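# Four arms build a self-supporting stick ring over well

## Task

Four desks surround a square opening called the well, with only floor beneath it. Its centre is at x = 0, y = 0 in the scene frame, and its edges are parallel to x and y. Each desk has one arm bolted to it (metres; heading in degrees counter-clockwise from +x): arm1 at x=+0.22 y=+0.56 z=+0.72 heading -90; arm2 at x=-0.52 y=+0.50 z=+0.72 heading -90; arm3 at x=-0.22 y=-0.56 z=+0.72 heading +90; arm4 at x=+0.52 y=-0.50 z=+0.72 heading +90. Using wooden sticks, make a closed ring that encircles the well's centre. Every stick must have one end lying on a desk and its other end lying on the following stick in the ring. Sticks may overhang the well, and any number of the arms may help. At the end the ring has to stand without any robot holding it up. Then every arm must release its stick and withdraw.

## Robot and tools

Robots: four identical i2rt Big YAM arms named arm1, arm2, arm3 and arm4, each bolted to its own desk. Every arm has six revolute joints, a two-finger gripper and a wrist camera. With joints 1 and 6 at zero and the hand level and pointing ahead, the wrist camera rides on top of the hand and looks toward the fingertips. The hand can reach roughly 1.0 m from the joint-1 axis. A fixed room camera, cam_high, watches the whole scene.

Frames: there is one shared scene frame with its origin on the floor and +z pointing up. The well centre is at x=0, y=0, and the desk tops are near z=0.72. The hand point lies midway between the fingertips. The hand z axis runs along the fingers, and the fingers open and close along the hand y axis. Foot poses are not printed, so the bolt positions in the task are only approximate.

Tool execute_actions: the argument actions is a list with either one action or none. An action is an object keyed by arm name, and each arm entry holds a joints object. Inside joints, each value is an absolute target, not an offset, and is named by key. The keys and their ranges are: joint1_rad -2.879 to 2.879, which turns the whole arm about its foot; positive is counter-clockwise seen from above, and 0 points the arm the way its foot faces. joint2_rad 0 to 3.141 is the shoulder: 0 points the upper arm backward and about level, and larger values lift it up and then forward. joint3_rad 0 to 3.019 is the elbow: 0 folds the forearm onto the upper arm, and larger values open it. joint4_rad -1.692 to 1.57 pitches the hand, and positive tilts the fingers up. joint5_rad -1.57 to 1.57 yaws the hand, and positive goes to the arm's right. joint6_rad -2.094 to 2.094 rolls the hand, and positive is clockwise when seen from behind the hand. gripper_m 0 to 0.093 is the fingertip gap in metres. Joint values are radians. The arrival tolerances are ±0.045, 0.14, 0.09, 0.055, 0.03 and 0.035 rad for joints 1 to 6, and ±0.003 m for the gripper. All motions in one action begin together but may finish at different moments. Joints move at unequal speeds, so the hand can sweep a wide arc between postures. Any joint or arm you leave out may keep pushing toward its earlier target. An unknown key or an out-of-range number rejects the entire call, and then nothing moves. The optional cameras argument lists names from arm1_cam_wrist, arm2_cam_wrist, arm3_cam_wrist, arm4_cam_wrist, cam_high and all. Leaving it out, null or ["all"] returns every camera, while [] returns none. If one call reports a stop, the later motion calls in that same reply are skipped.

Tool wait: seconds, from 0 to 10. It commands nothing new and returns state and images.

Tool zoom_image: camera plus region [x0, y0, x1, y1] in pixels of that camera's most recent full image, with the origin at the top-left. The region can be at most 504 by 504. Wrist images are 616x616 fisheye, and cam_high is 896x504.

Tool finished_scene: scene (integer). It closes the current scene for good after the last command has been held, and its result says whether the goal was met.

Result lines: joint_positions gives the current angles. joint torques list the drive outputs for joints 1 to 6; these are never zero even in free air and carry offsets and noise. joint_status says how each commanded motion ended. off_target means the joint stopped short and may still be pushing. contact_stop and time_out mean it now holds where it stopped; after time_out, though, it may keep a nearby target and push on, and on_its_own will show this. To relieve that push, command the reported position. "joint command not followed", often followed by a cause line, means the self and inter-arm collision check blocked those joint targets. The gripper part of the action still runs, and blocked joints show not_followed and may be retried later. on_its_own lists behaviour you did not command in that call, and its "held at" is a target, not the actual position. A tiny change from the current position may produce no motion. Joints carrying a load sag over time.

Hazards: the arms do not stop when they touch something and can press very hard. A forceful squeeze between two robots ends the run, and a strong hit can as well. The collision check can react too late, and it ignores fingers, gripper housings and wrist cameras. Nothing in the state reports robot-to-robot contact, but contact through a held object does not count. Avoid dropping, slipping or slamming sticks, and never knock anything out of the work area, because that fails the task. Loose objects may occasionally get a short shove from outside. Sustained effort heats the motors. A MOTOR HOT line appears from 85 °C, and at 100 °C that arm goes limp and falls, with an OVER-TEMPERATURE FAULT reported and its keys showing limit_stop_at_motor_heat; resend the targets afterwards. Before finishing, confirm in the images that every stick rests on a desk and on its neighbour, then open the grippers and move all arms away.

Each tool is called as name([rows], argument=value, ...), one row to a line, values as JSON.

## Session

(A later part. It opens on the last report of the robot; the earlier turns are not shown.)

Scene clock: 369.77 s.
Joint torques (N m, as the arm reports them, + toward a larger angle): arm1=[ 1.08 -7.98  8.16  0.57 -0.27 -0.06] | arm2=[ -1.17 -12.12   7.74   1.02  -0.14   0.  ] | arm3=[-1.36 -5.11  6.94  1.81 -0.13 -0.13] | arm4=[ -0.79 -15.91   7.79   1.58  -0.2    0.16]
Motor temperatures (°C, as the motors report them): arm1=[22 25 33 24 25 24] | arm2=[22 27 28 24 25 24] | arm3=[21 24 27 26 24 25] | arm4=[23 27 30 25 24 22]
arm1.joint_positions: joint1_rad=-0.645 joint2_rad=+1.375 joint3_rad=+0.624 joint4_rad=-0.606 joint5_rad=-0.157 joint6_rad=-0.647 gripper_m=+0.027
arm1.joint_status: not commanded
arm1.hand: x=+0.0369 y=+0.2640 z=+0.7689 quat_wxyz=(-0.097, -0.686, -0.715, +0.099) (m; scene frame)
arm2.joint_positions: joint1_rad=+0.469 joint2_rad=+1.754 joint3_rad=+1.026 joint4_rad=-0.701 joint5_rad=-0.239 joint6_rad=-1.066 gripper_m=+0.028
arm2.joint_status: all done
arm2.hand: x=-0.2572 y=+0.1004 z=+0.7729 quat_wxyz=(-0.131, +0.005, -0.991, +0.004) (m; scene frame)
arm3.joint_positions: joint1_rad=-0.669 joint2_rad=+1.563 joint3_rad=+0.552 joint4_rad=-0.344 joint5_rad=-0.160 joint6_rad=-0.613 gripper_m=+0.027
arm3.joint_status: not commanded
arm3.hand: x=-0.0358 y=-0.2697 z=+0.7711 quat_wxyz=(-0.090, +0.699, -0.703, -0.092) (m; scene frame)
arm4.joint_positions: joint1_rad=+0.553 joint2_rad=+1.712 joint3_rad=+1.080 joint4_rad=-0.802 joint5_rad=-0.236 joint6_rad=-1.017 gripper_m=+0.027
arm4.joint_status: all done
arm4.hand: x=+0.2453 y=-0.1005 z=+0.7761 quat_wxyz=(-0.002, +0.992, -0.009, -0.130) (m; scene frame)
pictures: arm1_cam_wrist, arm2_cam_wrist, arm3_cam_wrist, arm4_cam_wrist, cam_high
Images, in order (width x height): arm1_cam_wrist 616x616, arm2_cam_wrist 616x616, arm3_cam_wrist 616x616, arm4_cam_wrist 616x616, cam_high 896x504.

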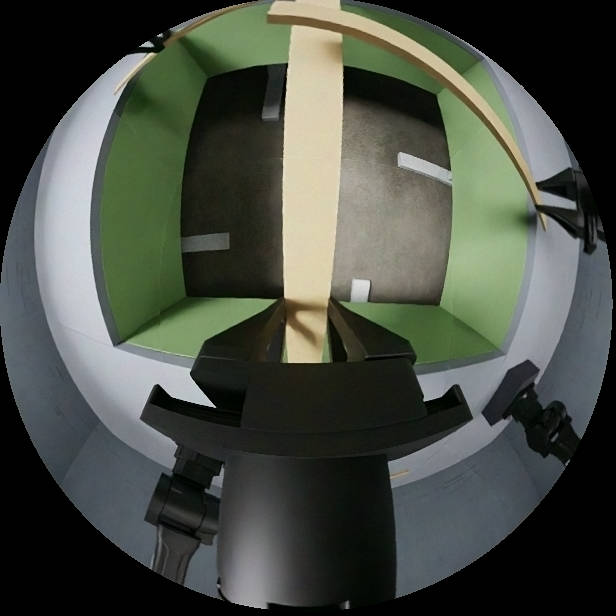

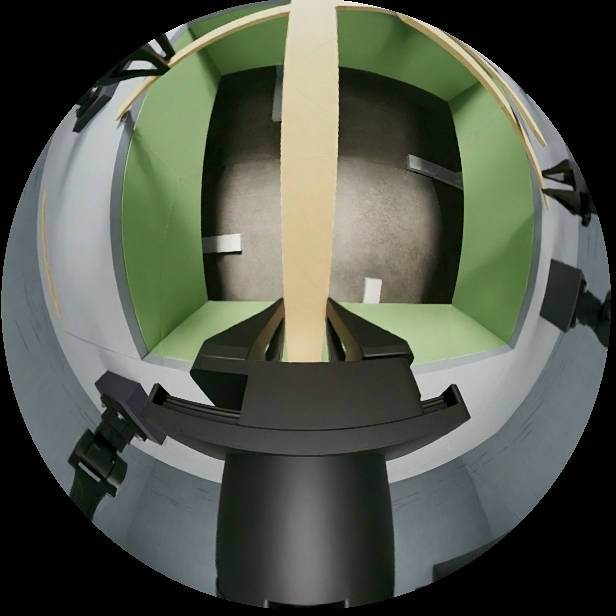

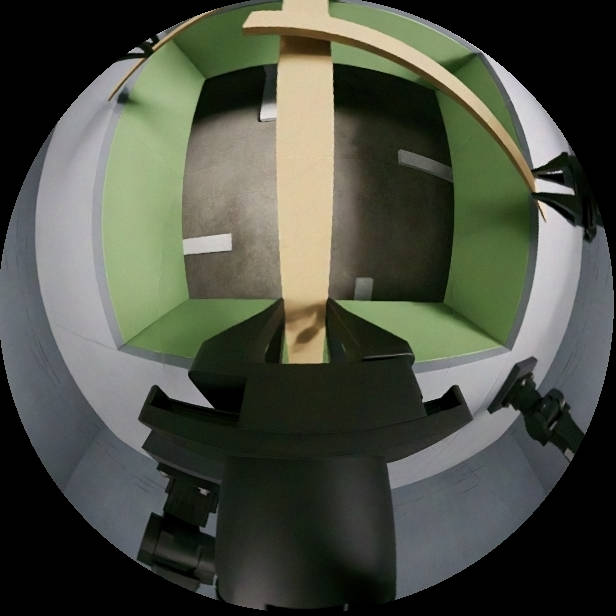

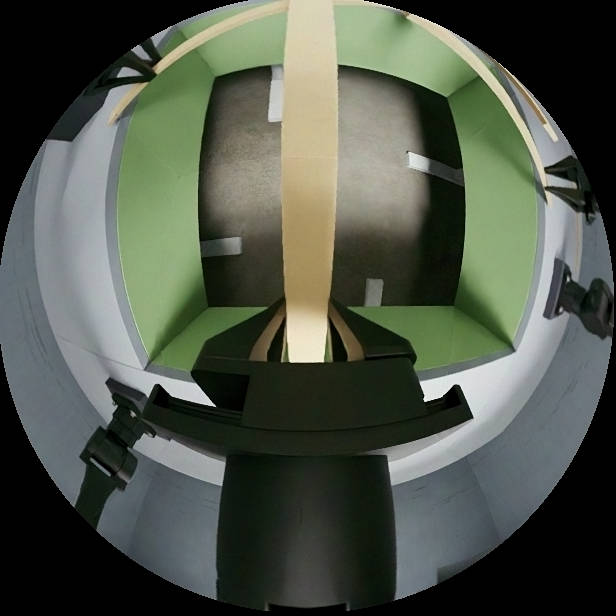

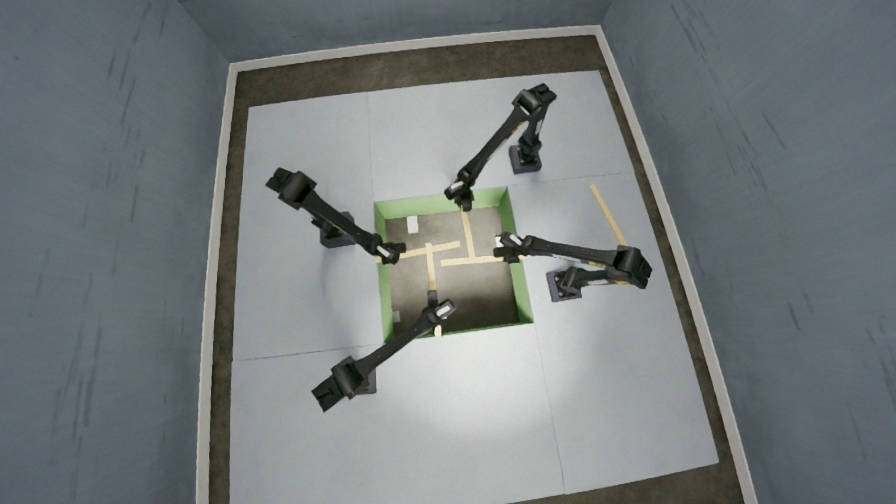

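execute_actions([
  {"arm1":{"joints":{"joint2_rad":1.30}},"arm3":{"joints":{"joint2_rad":1.49}},"arm2":{"joints":{"joint3_rad":1.19,"joint5_rad":-0.318,"joint6_rad":-1.22}},"arm4":{"joints":{"joint3_rad":1.232,"joint5_rad":-0.326,"joint6_rad":-1.17}}},
], cameras=[])

execute_actions([
  {"arm1":{"joints":{"joint1_rad":-0.685,"joint2_rad":1.31,"joint3_rad":0.588,"joint4_rad":-0.574,"joint5_rad":-0.199,"joint6_rad":-0.674}},"arm3":{"joints":{"joint1_rad":-0.725,"joint2_rad":1.50,"joint3_rad":0.498,"joint4_rad":-0.27,"joint5_rad":-0.22,"joint6_rad":-0.65}},"arm2":{"joints":{"joint1_rad":0.357,"joint4_rad":-0.755,"joint6_rad":-1.375}},"arm4":{"joints":{"joint1_rad":0.432,"joint4_rad":-0.845,"joint6_rad":-1.335}}},
], cameras=["cam_high"])

zoom_image(camera="cam_high", region=[350, 160, 560, 370])

Scene clock: 420.90 s.
Joint torques (N m, as the arm reports them, + toward a larger angle): arm1=[ 1.08 -6.76  8.83  0.66 -0.26 -0.06] | arm2=[ -1.   -13.24  10.05   1.08  -0.3   -0.25] | arm3=[-1.21 -4.88  7.63  1.87 -0.12 -0.12] | arm4=[ -0.78 -16.52  10.58   1.55  -0.38  -0.07]
Motor temperatures (°C, as the motors report them): arm1=[22 25 33 24 25 24] | arm2=[22 27 28 24 25 24] | arm3=[21 24 27 26 24 25] | arm4=[23 27 30 25 24 22]
arm1.joint_positions: joint1_rad=-0.645 joint2_rad=+1.296 joint3_rad=+0.624 joint4_rad=-0.606 joint5_rad=-0.157 joint6_rad=-0.647 gripper_m=+0.027
arm1.joint_status: all done
arm1.hand: x=+0.0323 y=+0.2579 z=+0.7949 quat_wxyz=(-0.102, -0.680, -0.713, +0.138) (m; scene frame)
arm2.joint_positions: joint1_rad=+0.469 joint2_rad=+1.754 joint3_rad=+1.160 joint4_rad=-0.696 joint5_rad=-0.313 joint6_rad=-1.205 gripper_m=+0.028
arm2.joint_status: all done
arm2.hand: x=-0.2155 y=+0.0504 z=+0.8231 quat_wxyz=(-0.191, +0.086, -0.976, +0.060) (m; scene frame)
arm3.joint_positions: joint1_rad=-0.669 joint2_rad=+1.495 joint3_rad=+0.552 joint4_rad=-0.342 joint5_rad=-0.160 joint6_rad=-0.613 gripper_m=+0.027
arm3.joint_status: all done
arm3.hand: x=-0.0286 y=-0.2596 z=+0.7935 quat_wxyz=(-0.124, +0.699, -0.698, -0.098) (m; scene frame)
arm4.joint_positions: joint1_rad=+0.553 joint2_rad=+1.712 joint3_rad=+1.195 joint4_rad=-0.797 joint5_rad=-0.321 joint6_rad=-1.158 gripper_m=+0.027
arm4.joint_status: all done
arm4.hand: x=+0.2070 y=-0.0630 z=+0.8227 quat_wxyz=(-0.046, +0.977, +0.074, -0.192) (m; scene frame)
pictures: none
No camera images: the call's "cameras" was empty. Leave "cameras" out to get every camera's image.

Scene clock: 422.03 s.
Joint torques (N m, as the arm reports them, + toward a larger angle): arm1=[ 0.57 -6.37  7.8   0.57 -0.3  -0.06] | arm2=[  0.71 -13.16  10.06   0.17  -0.26  -0.25] | arm3=[-1.72 -3.99  6.61  1.93 -0.18 -0.13] | arm4=[  0.65 -16.52  10.42   0.42  -0.31  -0.06]
Motor temperatures (°C, as the motors report them): arm1=[22 25 33 24 25 24] | arm2=[22 27 28 24 25 24] | arm3=[21 24 27 26 24 25] | arm4=[23 27 30 25 24 22]
arm1.joint_positions: joint1_rad=-0.681 joint2_rad=+1.303 joint3_rad=+0.584 joint4_rad=-0.590 joint5_rad=-0.196 joint6_rad=-0.666 gripper_m=+0.027
arm1.joint_status: all done
arm1.hand: x=+0.0364 y=+0.2732 z=+0.7805 quat_wxyz=(-0.116, -0.685, -0.708, +0.123) (m; scene frame)
arm2.joint_positions: joint1_rad=+0.348 joint2_rad=+1.754 joint3_rad=+1.160 joint4_rad=-0.743 joint5_rad=-0.315 joint6_rad=-1.360 gripper_m=+0.028
arm2.joint_status: all done
arm2.hand: x=-0.2760 y=+0.0271 z=+0.8212 quat_wxyz=(-0.176, +0.099, -0.977, +0.064) (m; scene frame)
arm3.joint_positions: joint1_rad=-0.715 joint2_rad=+1.499 joint3_rad=+0.489 joint4_rad=-0.293 joint5_rad=-0.216 joint6_rad=-0.640 gripper_m=+0.027
arm3.joint_status: all done
arm3.hand: x=-0.0374 y=-0.2815 z=+0.7799 quat_wxyz=(-0.115, +0.693, -0.702, -0.119) (m; scene frame)
arm4.joint_positions: joint1_rad=+0.423 joint2_rad=+1.712 joint3_rad=+1.195 joint4_rad=-0.833 joint5_rad=-0.323 joint6_rad=-1.323 gripper_m=+0.027
arm4.joint_status: all done
arm4.hand: x=+0.2695 y=-0.0338 z=+0.8218 quat_wxyz=(-0.058, +0.978, +0.088, -0.180) (m; scene frame)
pictures: cam_high
Images, in order (width x height): cam_high 896x504.

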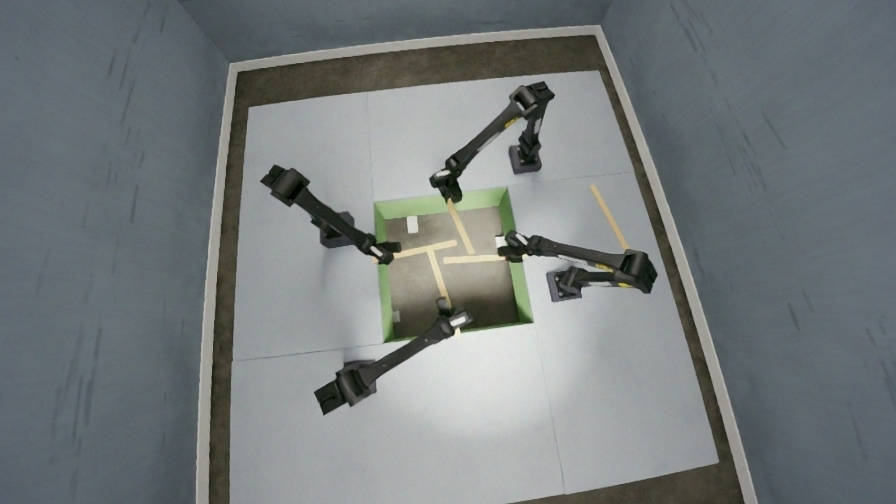

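Region (350, 160, 560, 370) of cam_high's 896x504 image, scaled by 2.400, with more detail than that image has.

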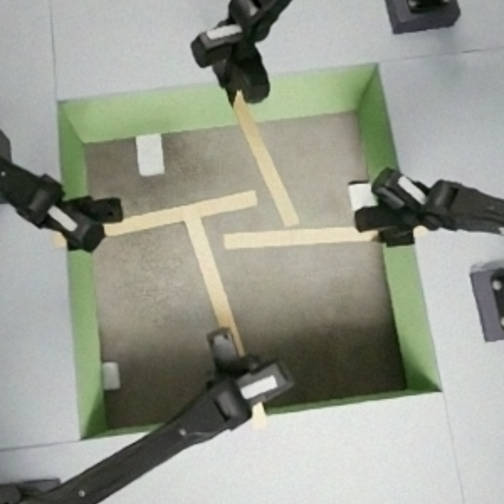

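execute_actions([
  {"arm2":{"joints":{"joint2_rad":1.83,"joint1_rad":0.372}},"arm4":{"joints":{"joint2_rad":1.777,"joint1_rad":0.44}}},
])

Scene clock: 431.80 s.
Joint torques (N m, as the arm reports them, + toward a larger angle): arm1=[ 0.9  -6.55  7.84  0.57 -0.31 -0.06] | arm2=[  0.43 -13.76   9.58   0.15  -0.25  -0.25] | arm3=[-1.74 -4.04  6.56  1.92 -0.18 -0.13] | arm4=[  1.12 -16.78  10.     0.25  -0.32  -0.07]
Motor temperatures (°C, as the motors report them): arm1=[22 25 33 24 25 24] | arm2=[22 28 29 24 25 24] | arm3=[21 24 27 26 24 25] | arm4=[23 27 31 25 24 22]
arm1.joint_positions: joint1_rad=-0.681 joint2_rad=+1.303 joint3_rad=+0.584 joint4_rad=-0.590 joint5_rad=-0.196 joint6_rad=-0.666 gripper_m=+0.027
arm1.joint_status: not commanded
arm1.hand: x=+0.0364 y=+0.2732 z=+0.7805 quat_wxyz=(-0.116, -0.685, -0.708, +0.123) (m; scene frame)
arm2.joint_positions: joint1_rad=+0.364 joint2_rad=+1.838 joint3_rad=+1.160 joint4_rad=-0.744 joint5_rad=-0.315 joint6_rad=-1.360 gripper_m=+0.028
arm2.joint_status: all done
arm2.hand: x=-0.2722 y=+0.0397 z=+0.7789 quat_wxyz=(-0.164, +0.101, -0.981, +0.022) (m; scene frame)
arm3.joint_positions: joint1_rad=-0.715 joint2_rad=+1.499 joint3_rad=+0.489 joint4_rad=-0.293 joint5_rad=-0.216 joint6_rad=-0.640 gripper_m=+0.027
arm3.joint_status: not commanded
arm3.hand: x=-0.0374 y=-0.2815 z=+0.7799 quat_wxyz=(-0.115, +0.693, -0.702, -0.119) (m; scene frame)
arm4.joint_positions: joint1_rad=+0.425 joint2_rad=+1.783 joint3_rad=+1.195 joint4_rad=-0.833 joint5_rad=-0.323 joint6_rad=-1.324 gripper_m=+0.027
arm4.joint_status: all done
arm4.hand: x=+0.2708 y=-0.0389 z=+0.7862 quat_wxyz=(-0.024, +0.982, +0.084, -0.169) (m; scene frame)
pictures: arm1_cam_wrist, arm2_cam_wrist, arm3_cam_wrist, arm4_cam_wrist, cam_high
Images, in order (width x height): arm1_cam_wrist 616x616, arm2_cam_wrist 616x616, arm3_cam_wrist 616x616, arm4_cam_wrist 616x616, cam_high 896x504.

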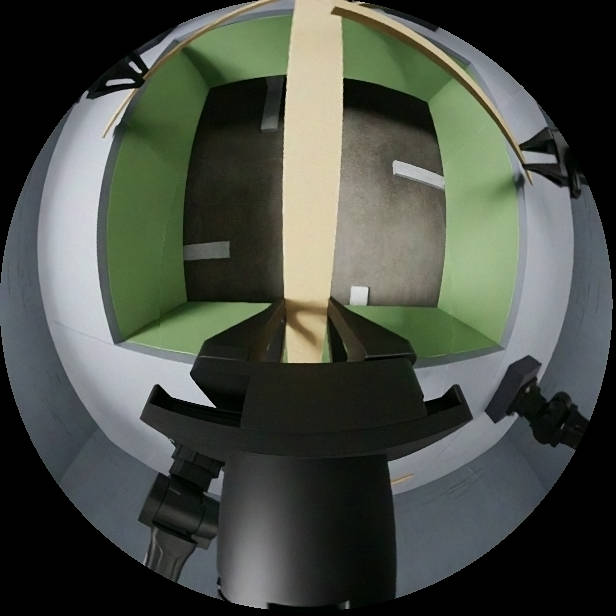

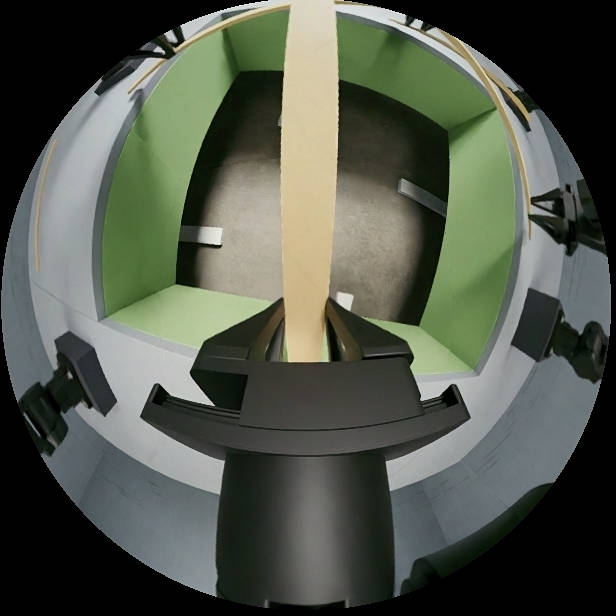

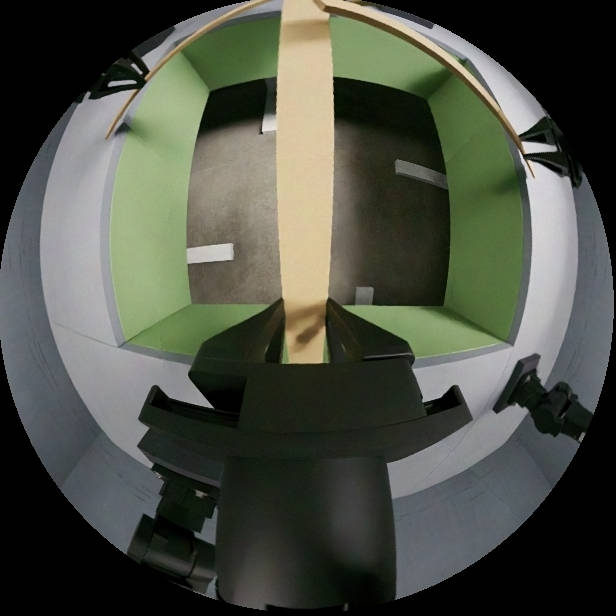

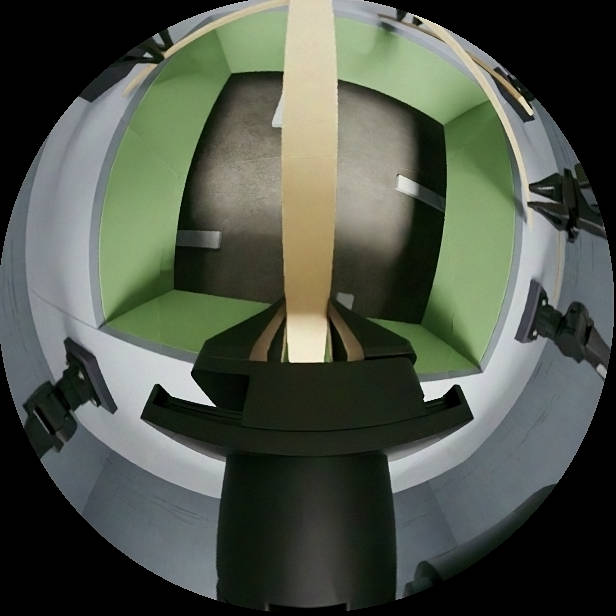

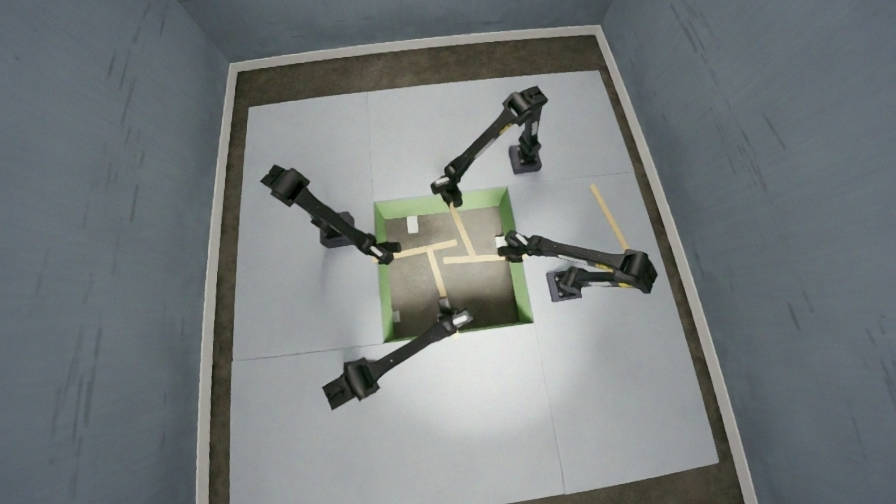

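execute_actions([
  {"arm2":{"joints":{"joint6_rad":-1.135}},"arm4":{"joints":{"joint6_rad":-1.107}}},
], cameras=["cam_high","arm2_cam_wrist"])

zoom_image(camera="cam_high", region=[420, 220, 480, 280])

Scene clock: 439.93 s.
Joint torques (N m, as the arm reports them, + toward a larger angle): arm1=[ 0.62 -6.45  7.9   0.53 -0.29 -0.06] | arm2=[  0.19 -13.9    9.56   0.12  -0.24  -0.02] | arm3=[-1.66 -3.97  6.59  1.94 -0.18 -0.14] | arm4=[  1.09 -16.96  10.04   0.27  -0.31   0.2 ]
Motor temperatures (°C, as the motors report them): arm1=[22 25 33 24 25 24] | arm2=[22 28 29 24 25 24] | arm3=[21 24 27 26 24 25] | arm4=[23 27 31 25 24 22]
arm1.joint_positions: joint1_rad=-0.681 joint2_rad=+1.303 joint3_rad=+0.584 joint4_rad=-0.590 joint5_rad=-0.196 joint6_rad=-0.666 gripper_m=+0.027
arm1.joint_status: not commanded
arm1.hand: x=+0.0364 y=+0.2732 z=+0.7805 quat_wxyz=(-0.116, -0.685, -0.708, +0.123) (m; scene frame)
arm2.joint_positions: joint1_rad=+0.364 joint2_rad=+1.838 joint3_rad=+1.160 joint4_rad=-0.744 joint5_rad=-0.315 joint6_rad=-1.151 gripper_m=+0.028
arm2.joint_status: all done
arm2.hand: x=-0.2722 y=+0.0397 z=+0.7789 quat_wxyz=(-0.166, -0.002, -0.986, +0.005) (m; scene frame)
arm3.joint_positions: joint1_rad=-0.715 joint2_rad=+1.499 joint3_rad=+0.489 joint4_rad=-0.293 joint5_rad=-0.216 joint6_rad=-0.641 gripper_m=+0.027
arm3.joint_status: not commanded
arm3.hand: x=-0.0374 y=-0.2815 z=+0.7799 quat_wxyz=(-0.115, +0.693, -0.702, -0.119) (m; scene frame)
arm4.joint_positions: joint1_rad=+0.425 joint2_rad=+1.783 joint3_rad=+1.195 joint4_rad=-0.833 joint5_rad=-0.323 joint6_rad=-1.121 gripper_m=+0.027
arm4.joint_status: all done
arm4.hand: x=+0.2708 y=-0.0389 z=+0.7862 quat_wxyz=(-0.007, +0.985, -0.016, -0.171) (m; scene frame)
pictures: arm2_cam_wrist, cam_high
Images, in order (width x height): arm2_cam_wrist 616x616, cam_high 896x504.

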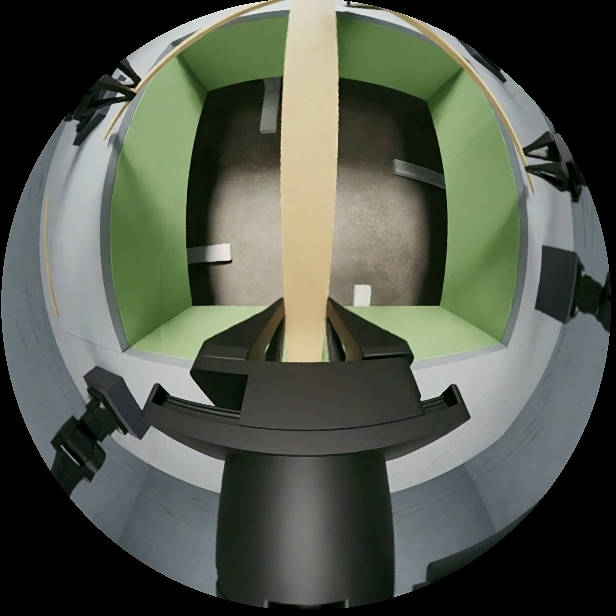

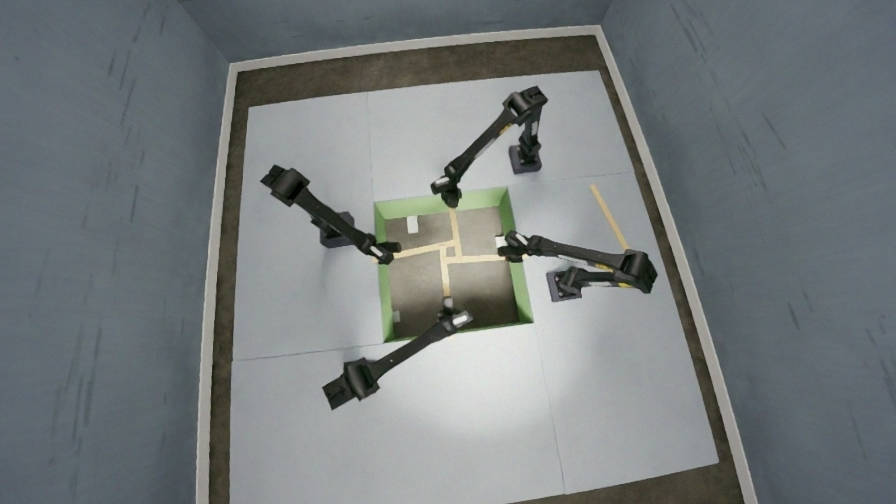

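Region (420, 220, 480, 280) of cam_high's 896x504 image, scaled by 8.400, with more detail than that image has.

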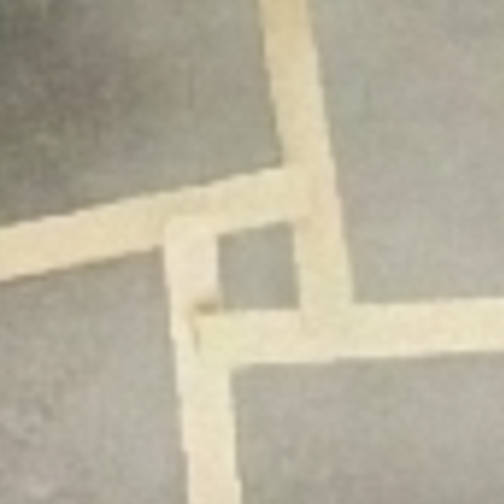

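execute_actions([
  {"arm1":{"joints":{"joint1_rad":-0.659,"joint2_rad":1.343,"joint3_rad":0.627,"joint4_rad":-0.616,"joint5_rad":-0.165,"joint6_rad":-0.652}},"arm3":{"joints":{"joint1_rad":-0.69,"joint2_rad":1.533,"joint3_rad":0.541,"joint4_rad":-0.325,"joint5_rad":-0.183,"joint6_rad":-0.626}},"arm2":{"joints":{"joint1_rad":0.385,"joint2_rad":1.858,"joint3_rad":1.202,"joint4_rad":-0.765,"joint5_rad":-0.273,"joint6_rad":-1.131}},"arm4":{"joints":{"joint1_rad":0.452,"joint2_rad":1.805,"joint3_rad":1.246,"joint4_rad":-0.855,"joint5_rad":-0.279,"joint6_rad":-1.104}}},
], cameras=["cam_high"])

zoom_image(camera="cam_high", region=[420, 220, 480, 280])

Scene clock: 484.93 s.
Joint torques (N m, as the arm reports them, + toward a larger angle): arm1=[ 1.63 -7.07 10.52 -0.46 -0.08  0.07] | arm2=[  0.48 -12.74  10.44   0.06  -0.02   0.01] | arm3=[ 0.59 -4.55  8.77  0.14 -0.01  0.08] | arm4=[  0.91 -15.79  10.87   0.24  -0.07   0.17]
Motor temperatures (°C, as the motors report them): arm1=[22 25 34 24 26 24] | arm2=[22 28 29 24 26 24] | arm3=[21 24 27 26 24 25] | arm4=[23 28 33 25 24 22]
arm1.joint_positions: joint1_rad=-0.666 joint2_rad=+1.338 joint3_rad=+0.589 joint4_rad=-0.605 joint5_rad=-0.166 joint6_rad=-0.660 gripper_m=+0.027
arm1.joint_status: all done
arm1.hand: x=+0.0399 y=+0.2773 z=+0.7690 quat_wxyz=(-0.100, -0.687, -0.712, +0.101) (m; scene frame)
arm2.joint_positions: joint1_rad=+0.376 joint2_rad=+1.848 joint3_rad=+1.160 joint4_rad=-0.754 joint5_rad=-0.275 joint6_rad=-1.147 gripper_m=+0.028
arm2.joint_status: all done
arm2.hand: x=-0.2745 y=+0.0430 z=+0.7719 quat_wxyz=(-0.144, -0.001, -0.990, +0.003) (m; scene frame)
arm3.joint_positions: joint1_rad=-0.705 joint2_rad=+1.535 joint3_rad=+0.509 joint4_rad=-0.312 joint5_rad=-0.183 joint6_rad=-0.636 gripper_m=+0.027
arm3.joint_status: all done
arm3.hand: x=-0.0357 y=-0.2830 z=+0.7717 quat_wxyz=(-0.099, +0.695, -0.705, -0.102) (m; scene frame)
arm4.joint_positions: joint1_rad=+0.440 joint2_rad=+1.797 joint3_rad=+1.195 joint4_rad=-0.843 joint5_rad=-0.282 joint6_rad=-1.117 gripper_m=+0.027
arm4.joint_status: all done
arm4.hand: x=+0.2717 y=-0.0429 z=+0.7767 quat_wxyz=(-0.003, +0.989, -0.014, -0.148) (m; scene frame)
pictures: cam_high
Images, in order (width x height): cam_high 896x504.

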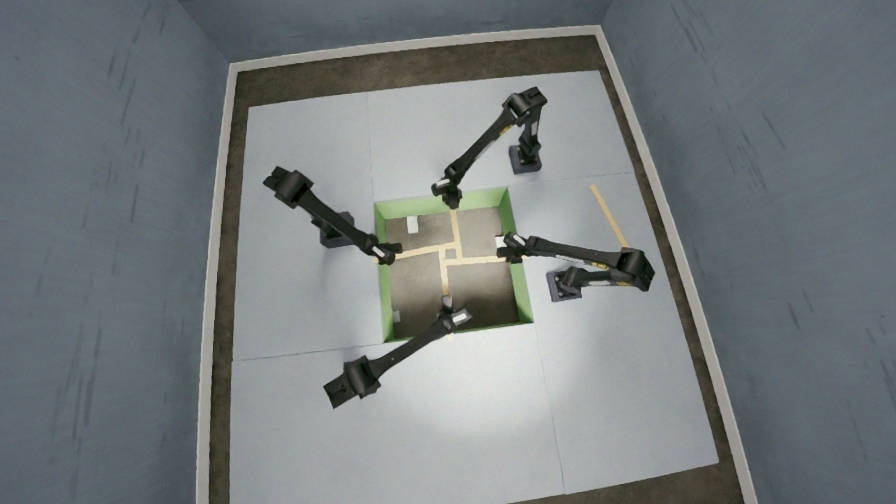

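Region (420, 220, 480, 280) of cam_high's 896x504 image, scaled by 8.400, with more detail than that image has.

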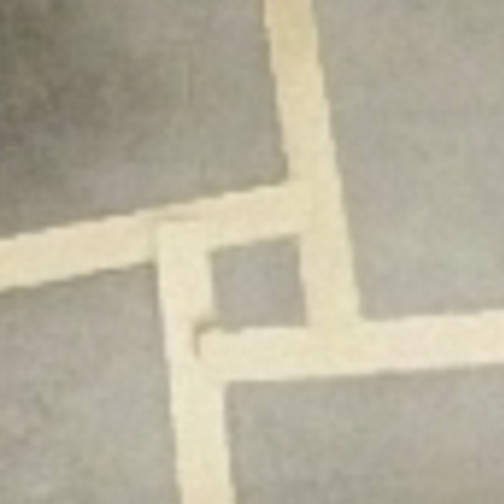

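execute_actions([
  {"arm1":{"joints":{"joint1_rad":-0.646,"joint2_rad":1.387,"joint3_rad":0.656,"joint4_rad":-0.632,"joint5_rad":-0.135,"joint6_rad":-0.641}},"arm3":{"joints":{"joint1_rad":-0.672,"joint2_rad":1.57,"joint3_rad":0.566,"joint4_rad":-0.35,"joint5_rad":-0.152,"joint6_rad":-0.614}},"arm2":{"joints":{"joint1_rad":0.402,"joint2_rad":1.886,"joint3_rad":1.225,"joint4_rad":-0.774,"joint5_rad":-0.23,"joint6_rad":-1.118}},"arm4":{"joints":{"joint1_rad":0.463,"joint2_rad":1.835,"joint3_rad":1.272,"joint4_rad":-0.864,"joint5_rad":-0.235,"joint6_rad":-1.10}}},
], cameras=["cam_high"])

zoom_image(camera="cam_high", region=[420, 220, 480, 280])

Scene clock: 502.73 s.
Joint torques (N m, as the arm reports them, + toward a larger angle): arm1=[ 1.46 -7.69  9.92 -0.51 -0.07  0.11] | arm2=[  0.35 -13.35  10.68  -0.01   0.02   0.03] | arm3=[ 0.63 -4.71  8.33  0.13  0.    0.06] | arm4=[  0.95 -16.32  10.95   0.2   -0.02   0.15]
Motor temperatures (°C, as the motors report them): arm1=[22 25 36 24 25 24] | arm2=[22 28 30 24 25 24] | arm3=[21 24 28 26 24 25] | arm4=[23 28 33 25 24 22]
arm1.joint_positions: joint1_rad=-0.653 joint2_rad=+1.381 joint3_rad=+0.623 joint4_rad=-0.622 joint5_rad=-0.136 joint6_rad=-0.650 gripper_m=+0.027
arm1.joint_status: all done
arm1.hand: x=+0.0347 y=+0.2715 z=+0.7650 quat_wxyz=(-0.085, -0.690, -0.713, +0.090) (m; scene frame)
arm2.joint_positions: joint1_rad=+0.394 joint2_rad=+1.879 joint3_rad=+1.179 joint4_rad=-0.762 joint5_rad=-0.233 joint6_rad=-1.134 gripper_m=+0.028
arm2.joint_status: all done
arm2.hand: x=-0.2714 y=+0.0420 z=+0.7604 quat_wxyz=(-0.121, -0.001, -0.993, +0.000) (m; scene frame)
arm3.joint_positions: joint1_rad=-0.685 joint2_rad=+1.571 joint3_rad=+0.536 joint4_rad=-0.338 joint5_rad=-0.152 joint6_rad=-0.625 gripper_m=+0.027
arm3.joint_status: all done
arm3.hand: x=-0.0350 y=-0.2804 z=+0.7652 quat_wxyz=(-0.084, +0.698, -0.706, -0.086) (m; scene frame)
arm4.joint_positions: joint1_rad=+0.449 joint2_rad=+1.828 joint3_rad=+1.220 joint4_rad=-0.852 joint5_rad=-0.238 joint6_rad=-1.112 gripper_m=+0.027
arm4.joint_status: all done
arm4.hand: x=+0.2716 y=-0.0367 z=+0.7677 quat_wxyz=(-0.004, +0.992, -0.014, -0.125) (m; scene frame)
pictures: cam_high
Images, in order (width x height): cam_high 896x504.

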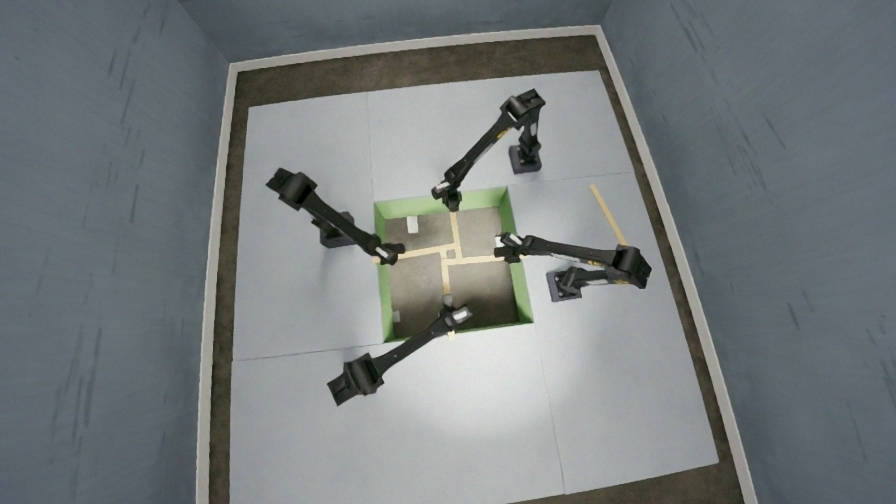

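Region (420, 220, 480, 280) of cam_high's 896x504 image, scaled by 8.400, with more detail than that image has.

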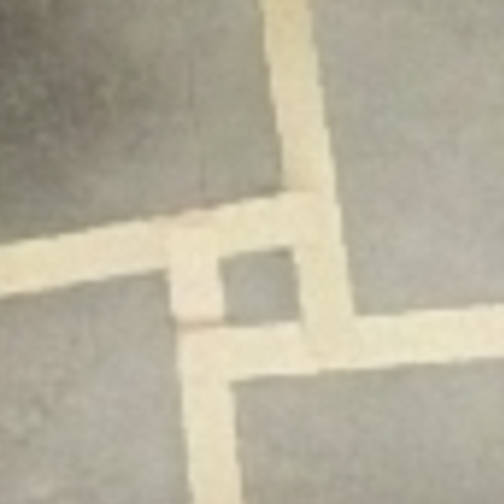

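execute_actions([
  {"arm1":{"joints":{"joint1_rad":-0.632,"joint2_rad":1.425,"joint3_rad":0.668,"joint4_rad":-0.648,"joint5_rad":-0.104,"joint6_rad":-0.632}},"arm3":{"joints":{"joint1_rad":-0.659,"joint2_rad":1.60,"joint3_rad":0.582,"joint4_rad":-0.372,"joint5_rad":-0.12,"joint6_rad":-0.607}},"arm2":{"joints":{"joint1_rad":0.409,"joint2_rad":1.906,"joint3_rad":1.237,"joint4_rad":-0.784,"joint5_rad":-0.188}},"arm4":{"joints":{"joint1_rad":0.473,"joint2_rad":1.858,"joint3_rad":1.284,"joint4_rad":-0.874,"joint5_rad":-0.192}}},
])

zoom_image(camera="cam_high", region=[420, 220, 480, 280])

Scene clock: 513.80 s.
Joint torques (N m, as the arm reports them, + toward a larger angle): arm1=[ 1.5  -7.78 10.02 -0.57 -0.05  0.08] | arm2=[  0.57 -13.33  10.56   0.03   0.04   0.  ] | arm3=[ 0.66 -5.2   8.24  0.01  0.02  0.07] | arm4=[  1.02 -16.52  10.77   0.11   0.01   0.16]
Motor temperatures (°C, as the motors report them): arm1=[22 25 36 24 25 24] | arm2=[22 28 30 24 25 24] | arm3=[21 24 28 26 24 25] | arm4=[23 28 34 25 24 22]
arm1.joint_positions: joint1_rad=-0.639 joint2_rad=+1.420 joint3_rad=+0.633 joint4_rad=-0.637 joint5_rad=-0.105 joint6_rad=-0.641 gripper_m=+0.027
arm1.joint_status: all done
arm1.hand: x=+0.0362 y=+0.2746 z=+0.7547 quat_wxyz=(-0.067, -0.692, -0.715, +0.070) (m; scene frame)
arm2.joint_positions: joint1_rad=+0.398 joint2_rad=+1.896 joint3_rad=+1.191 joint4_rad=-0.773 joint5_rad=-0.190 joint6_rad=-1.134 gripper_m=+0.028
arm2.joint_status: all done
arm2.hand: x=-0.2758 y=+0.0392 z=+0.7541 quat_wxyz=(-0.098, -0.001, -0.995, +0.002) (m; scene frame)
arm3.joint_positions: joint1_rad=-0.674 joint2_rad=+1.601 joint3_rad=+0.551 joint4_rad=-0.360 joint5_rad=-0.120 joint6_rad=-0.617 gripper_m=+0.027
arm3.joint_status: all done
arm3.hand: x=-0.0355 y=-0.2836 z=+0.7576 quat_wxyz=(-0.067, +0.699, -0.709, -0.068) (m; scene frame)
arm4.joint_positions: joint1_rad=+0.459 joint2_rad=+1.849 joint3_rad=+1.232 joint4_rad=-0.860 joint5_rad=-0.196 joint6_rad=-1.112 gripper_m=+0.027
arm4.joint_status: all done
arm4.hand: x=+0.2728 y=-0.0350 z=+0.7593 quat_wxyz=(-0.005, +0.995, -0.012, -0.103) (m; scene frame)
pictures: arm1_cam_wrist, arm2_cam_wrist, arm3_cam_wrist, arm4_cam_wrist, cam_high
Images, in order (width x height): arm1_cam_wrist 616x616, arm2_cam_wrist 616x616, arm3_cam_wrist 616x616, arm4_cam_wrist 616x616, cam_high 896x504.

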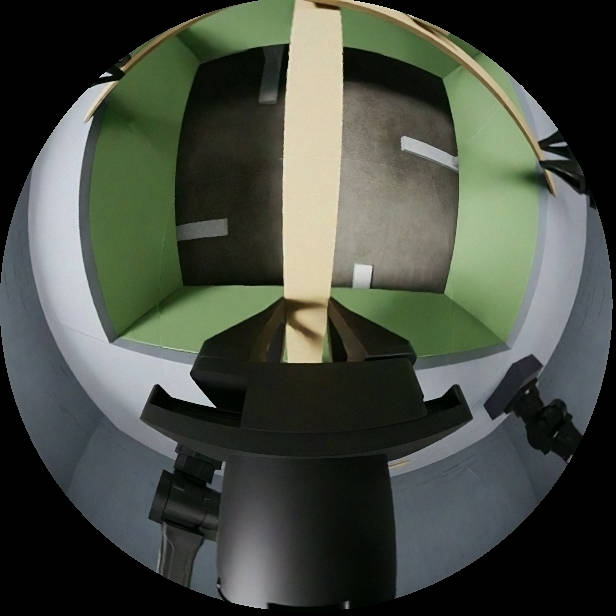

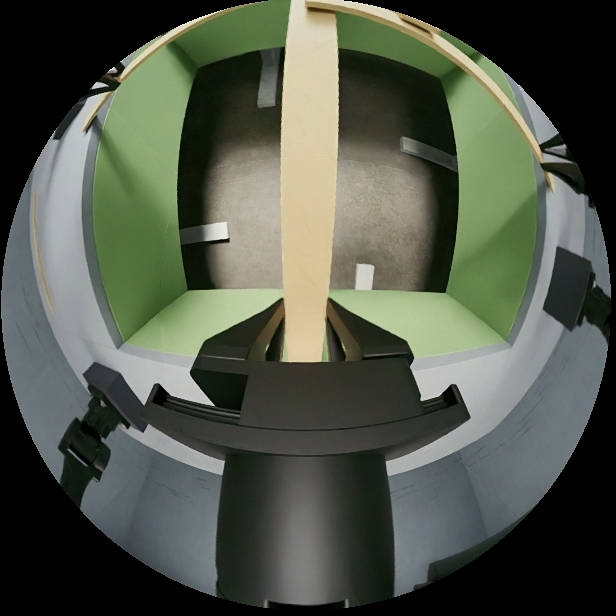

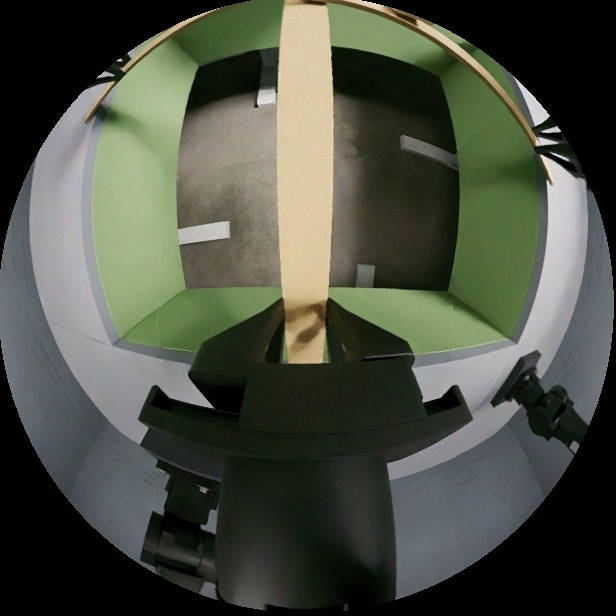

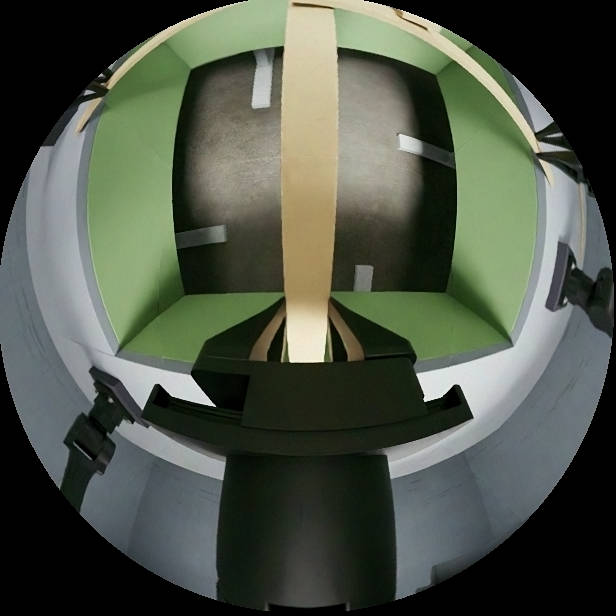

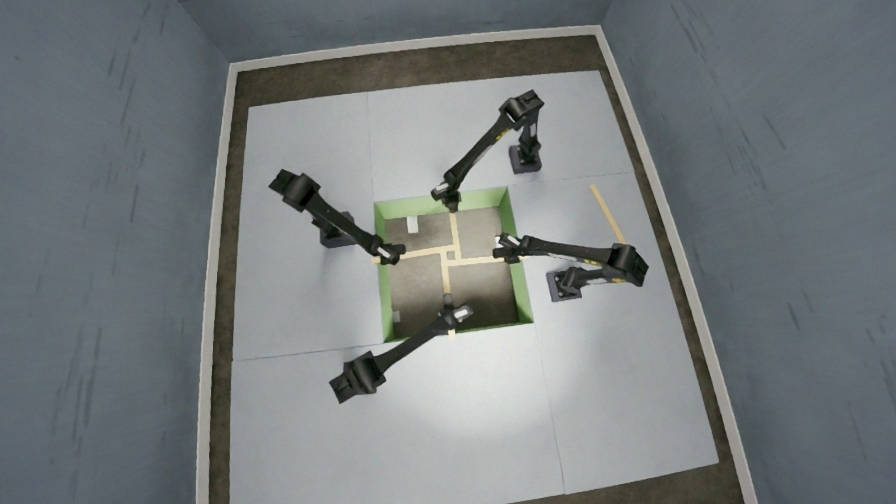

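Region (420, 220, 480, 280) of cam_high's 896x504 image, scaled by 8.400, with more detail than that image has.

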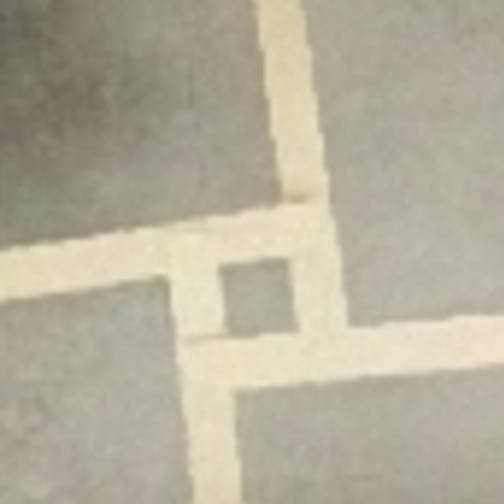

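execute_actions([
  {"arm1":{"joints":{"gripper_m":0.07}},"arm3":{"joints":{"gripper_m":0.07}}},
], cameras=["cam_high","arm1_cam_wrist","arm3_cam_wrist"])

zoom_image(camera="cam_high", region=[350, 160, 560, 370])

Scene clock: 521.93 s.
Joint torques (N m, as the arm reports them, + toward a larger angle): arm1=[ 1.58 -8.05  9.83 -0.51 -0.04  0.08] | arm2=[  0.5  -13.17  10.54   0.15  -0.06   0.01] | arm3=[ 0.66 -5.03  8.01  0.05  0.02  0.07] | arm4=[  0.96 -16.26  10.89   0.19  -0.08   0.16]
Motor temperatures (°C, as the motors report them): arm1=[22 25 36 24 25 24] | arm2=[22 28 30 24 25 24] | arm3=[21 24 28 26 24 25] | arm4=[23 28 34 25 24 22]
arm1.joint_positions: joint1_rad=-0.639 joint2_rad=+1.420 joint3_rad=+0.634 joint4_rad=-0.637 joint5_rad=-0.105 joint6_rad=-0.640 gripper_m=+0.070
arm1.joint_status: all done
arm1.hand: x=+0.0357 y=+0.2740 z=+0.7552 quat_wxyz=(-0.068, -0.693, -0.715, +0.070) (m; scene frame)
arm2.joint_positions: joint1_rad=+0.398 joint2_rad=+1.897 joint3_rad=+1.191 joint4_rad=-0.774 joint5_rad=-0.187 joint6_rad=-1.133 gripper_m=+0.028
arm2.joint_status: not commanded
arm2.hand: x=-0.2763 y=+0.0394 z=+0.7534 quat_wxyz=(-0.097, -0.001, -0.995, +0.001) (m; scene frame)
arm3.joint_positions: joint1_rad=-0.674 joint2_rad=+1.601 joint3_rad=+0.554 joint4_rad=-0.360 joint5_rad=-0.120 joint6_rad=-0.617 gripper_m=+0.070
arm3.joint_status: all done
arm3.hand: x=-0.0347 y=-0.2826 z=+0.7582 quat_wxyz=(-0.068, +0.699, -0.709, -0.068) (m; scene frame)
arm4.joint_positions: joint1_rad=+0.459 joint2_rad=+1.849 joint3_rad=+1.232 joint4_rad=-0.862 joint5_rad=-0.193 joint6_rad=-1.112 gripper_m=+0.027
arm4.joint_status: not commanded
arm4.hand: x=+0.2735 y=-0.0353 z=+0.7590 quat_wxyz=(-0.004, +0.995, -0.012, -0.101) (m; scene frame)
pictures: arm1_cam_wrist, arm3_cam_wrist, cam_high
Images, in order (width x height): arm1_cam_wrist 616x616, arm3_cam_wrist 616x616, cam_high 896x504.

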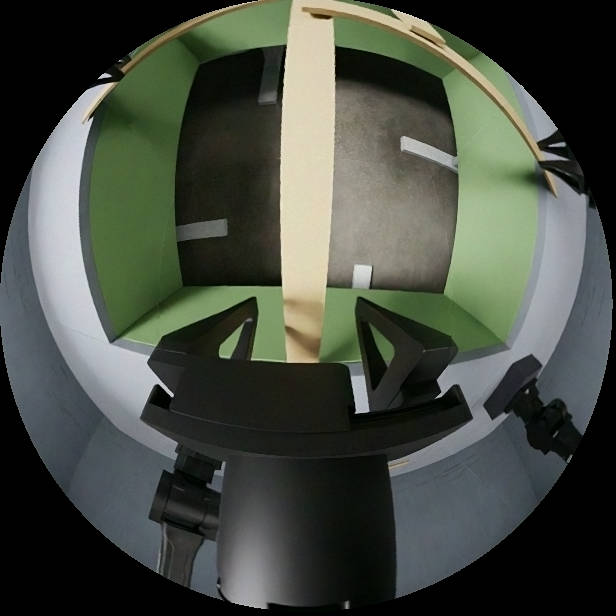

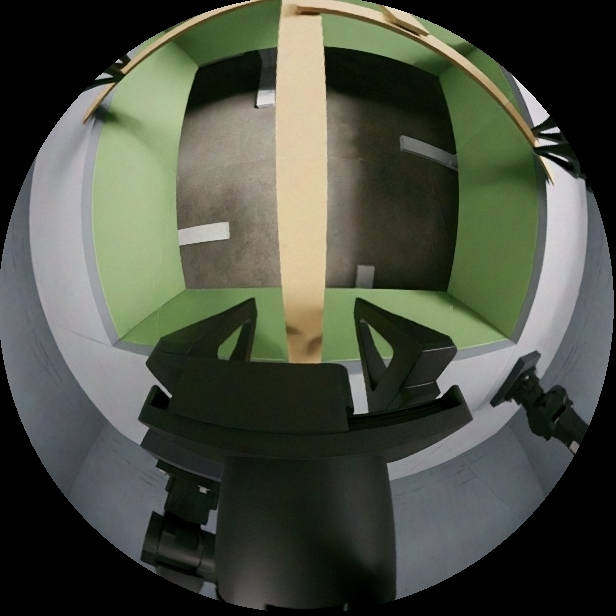

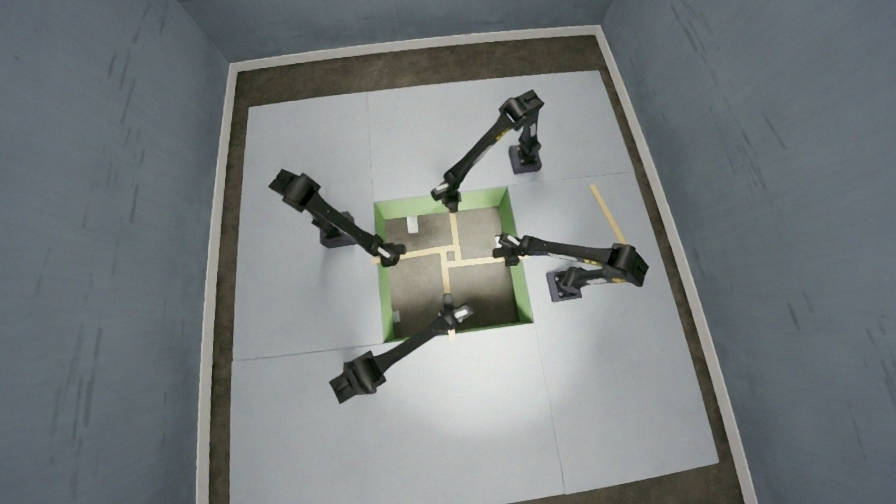

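Region (350, 160, 560, 370) of cam_high's 896x504 image, scaled by 2.400, with more detail than that image has.

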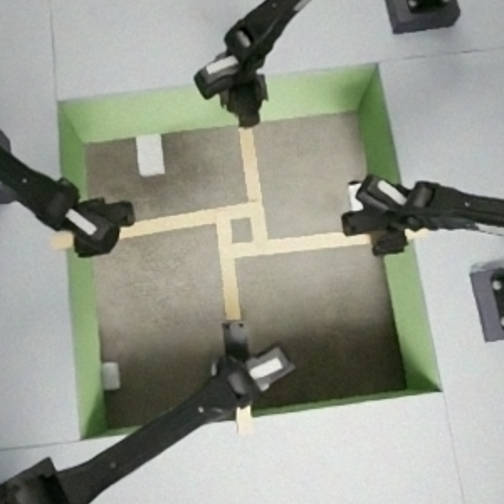

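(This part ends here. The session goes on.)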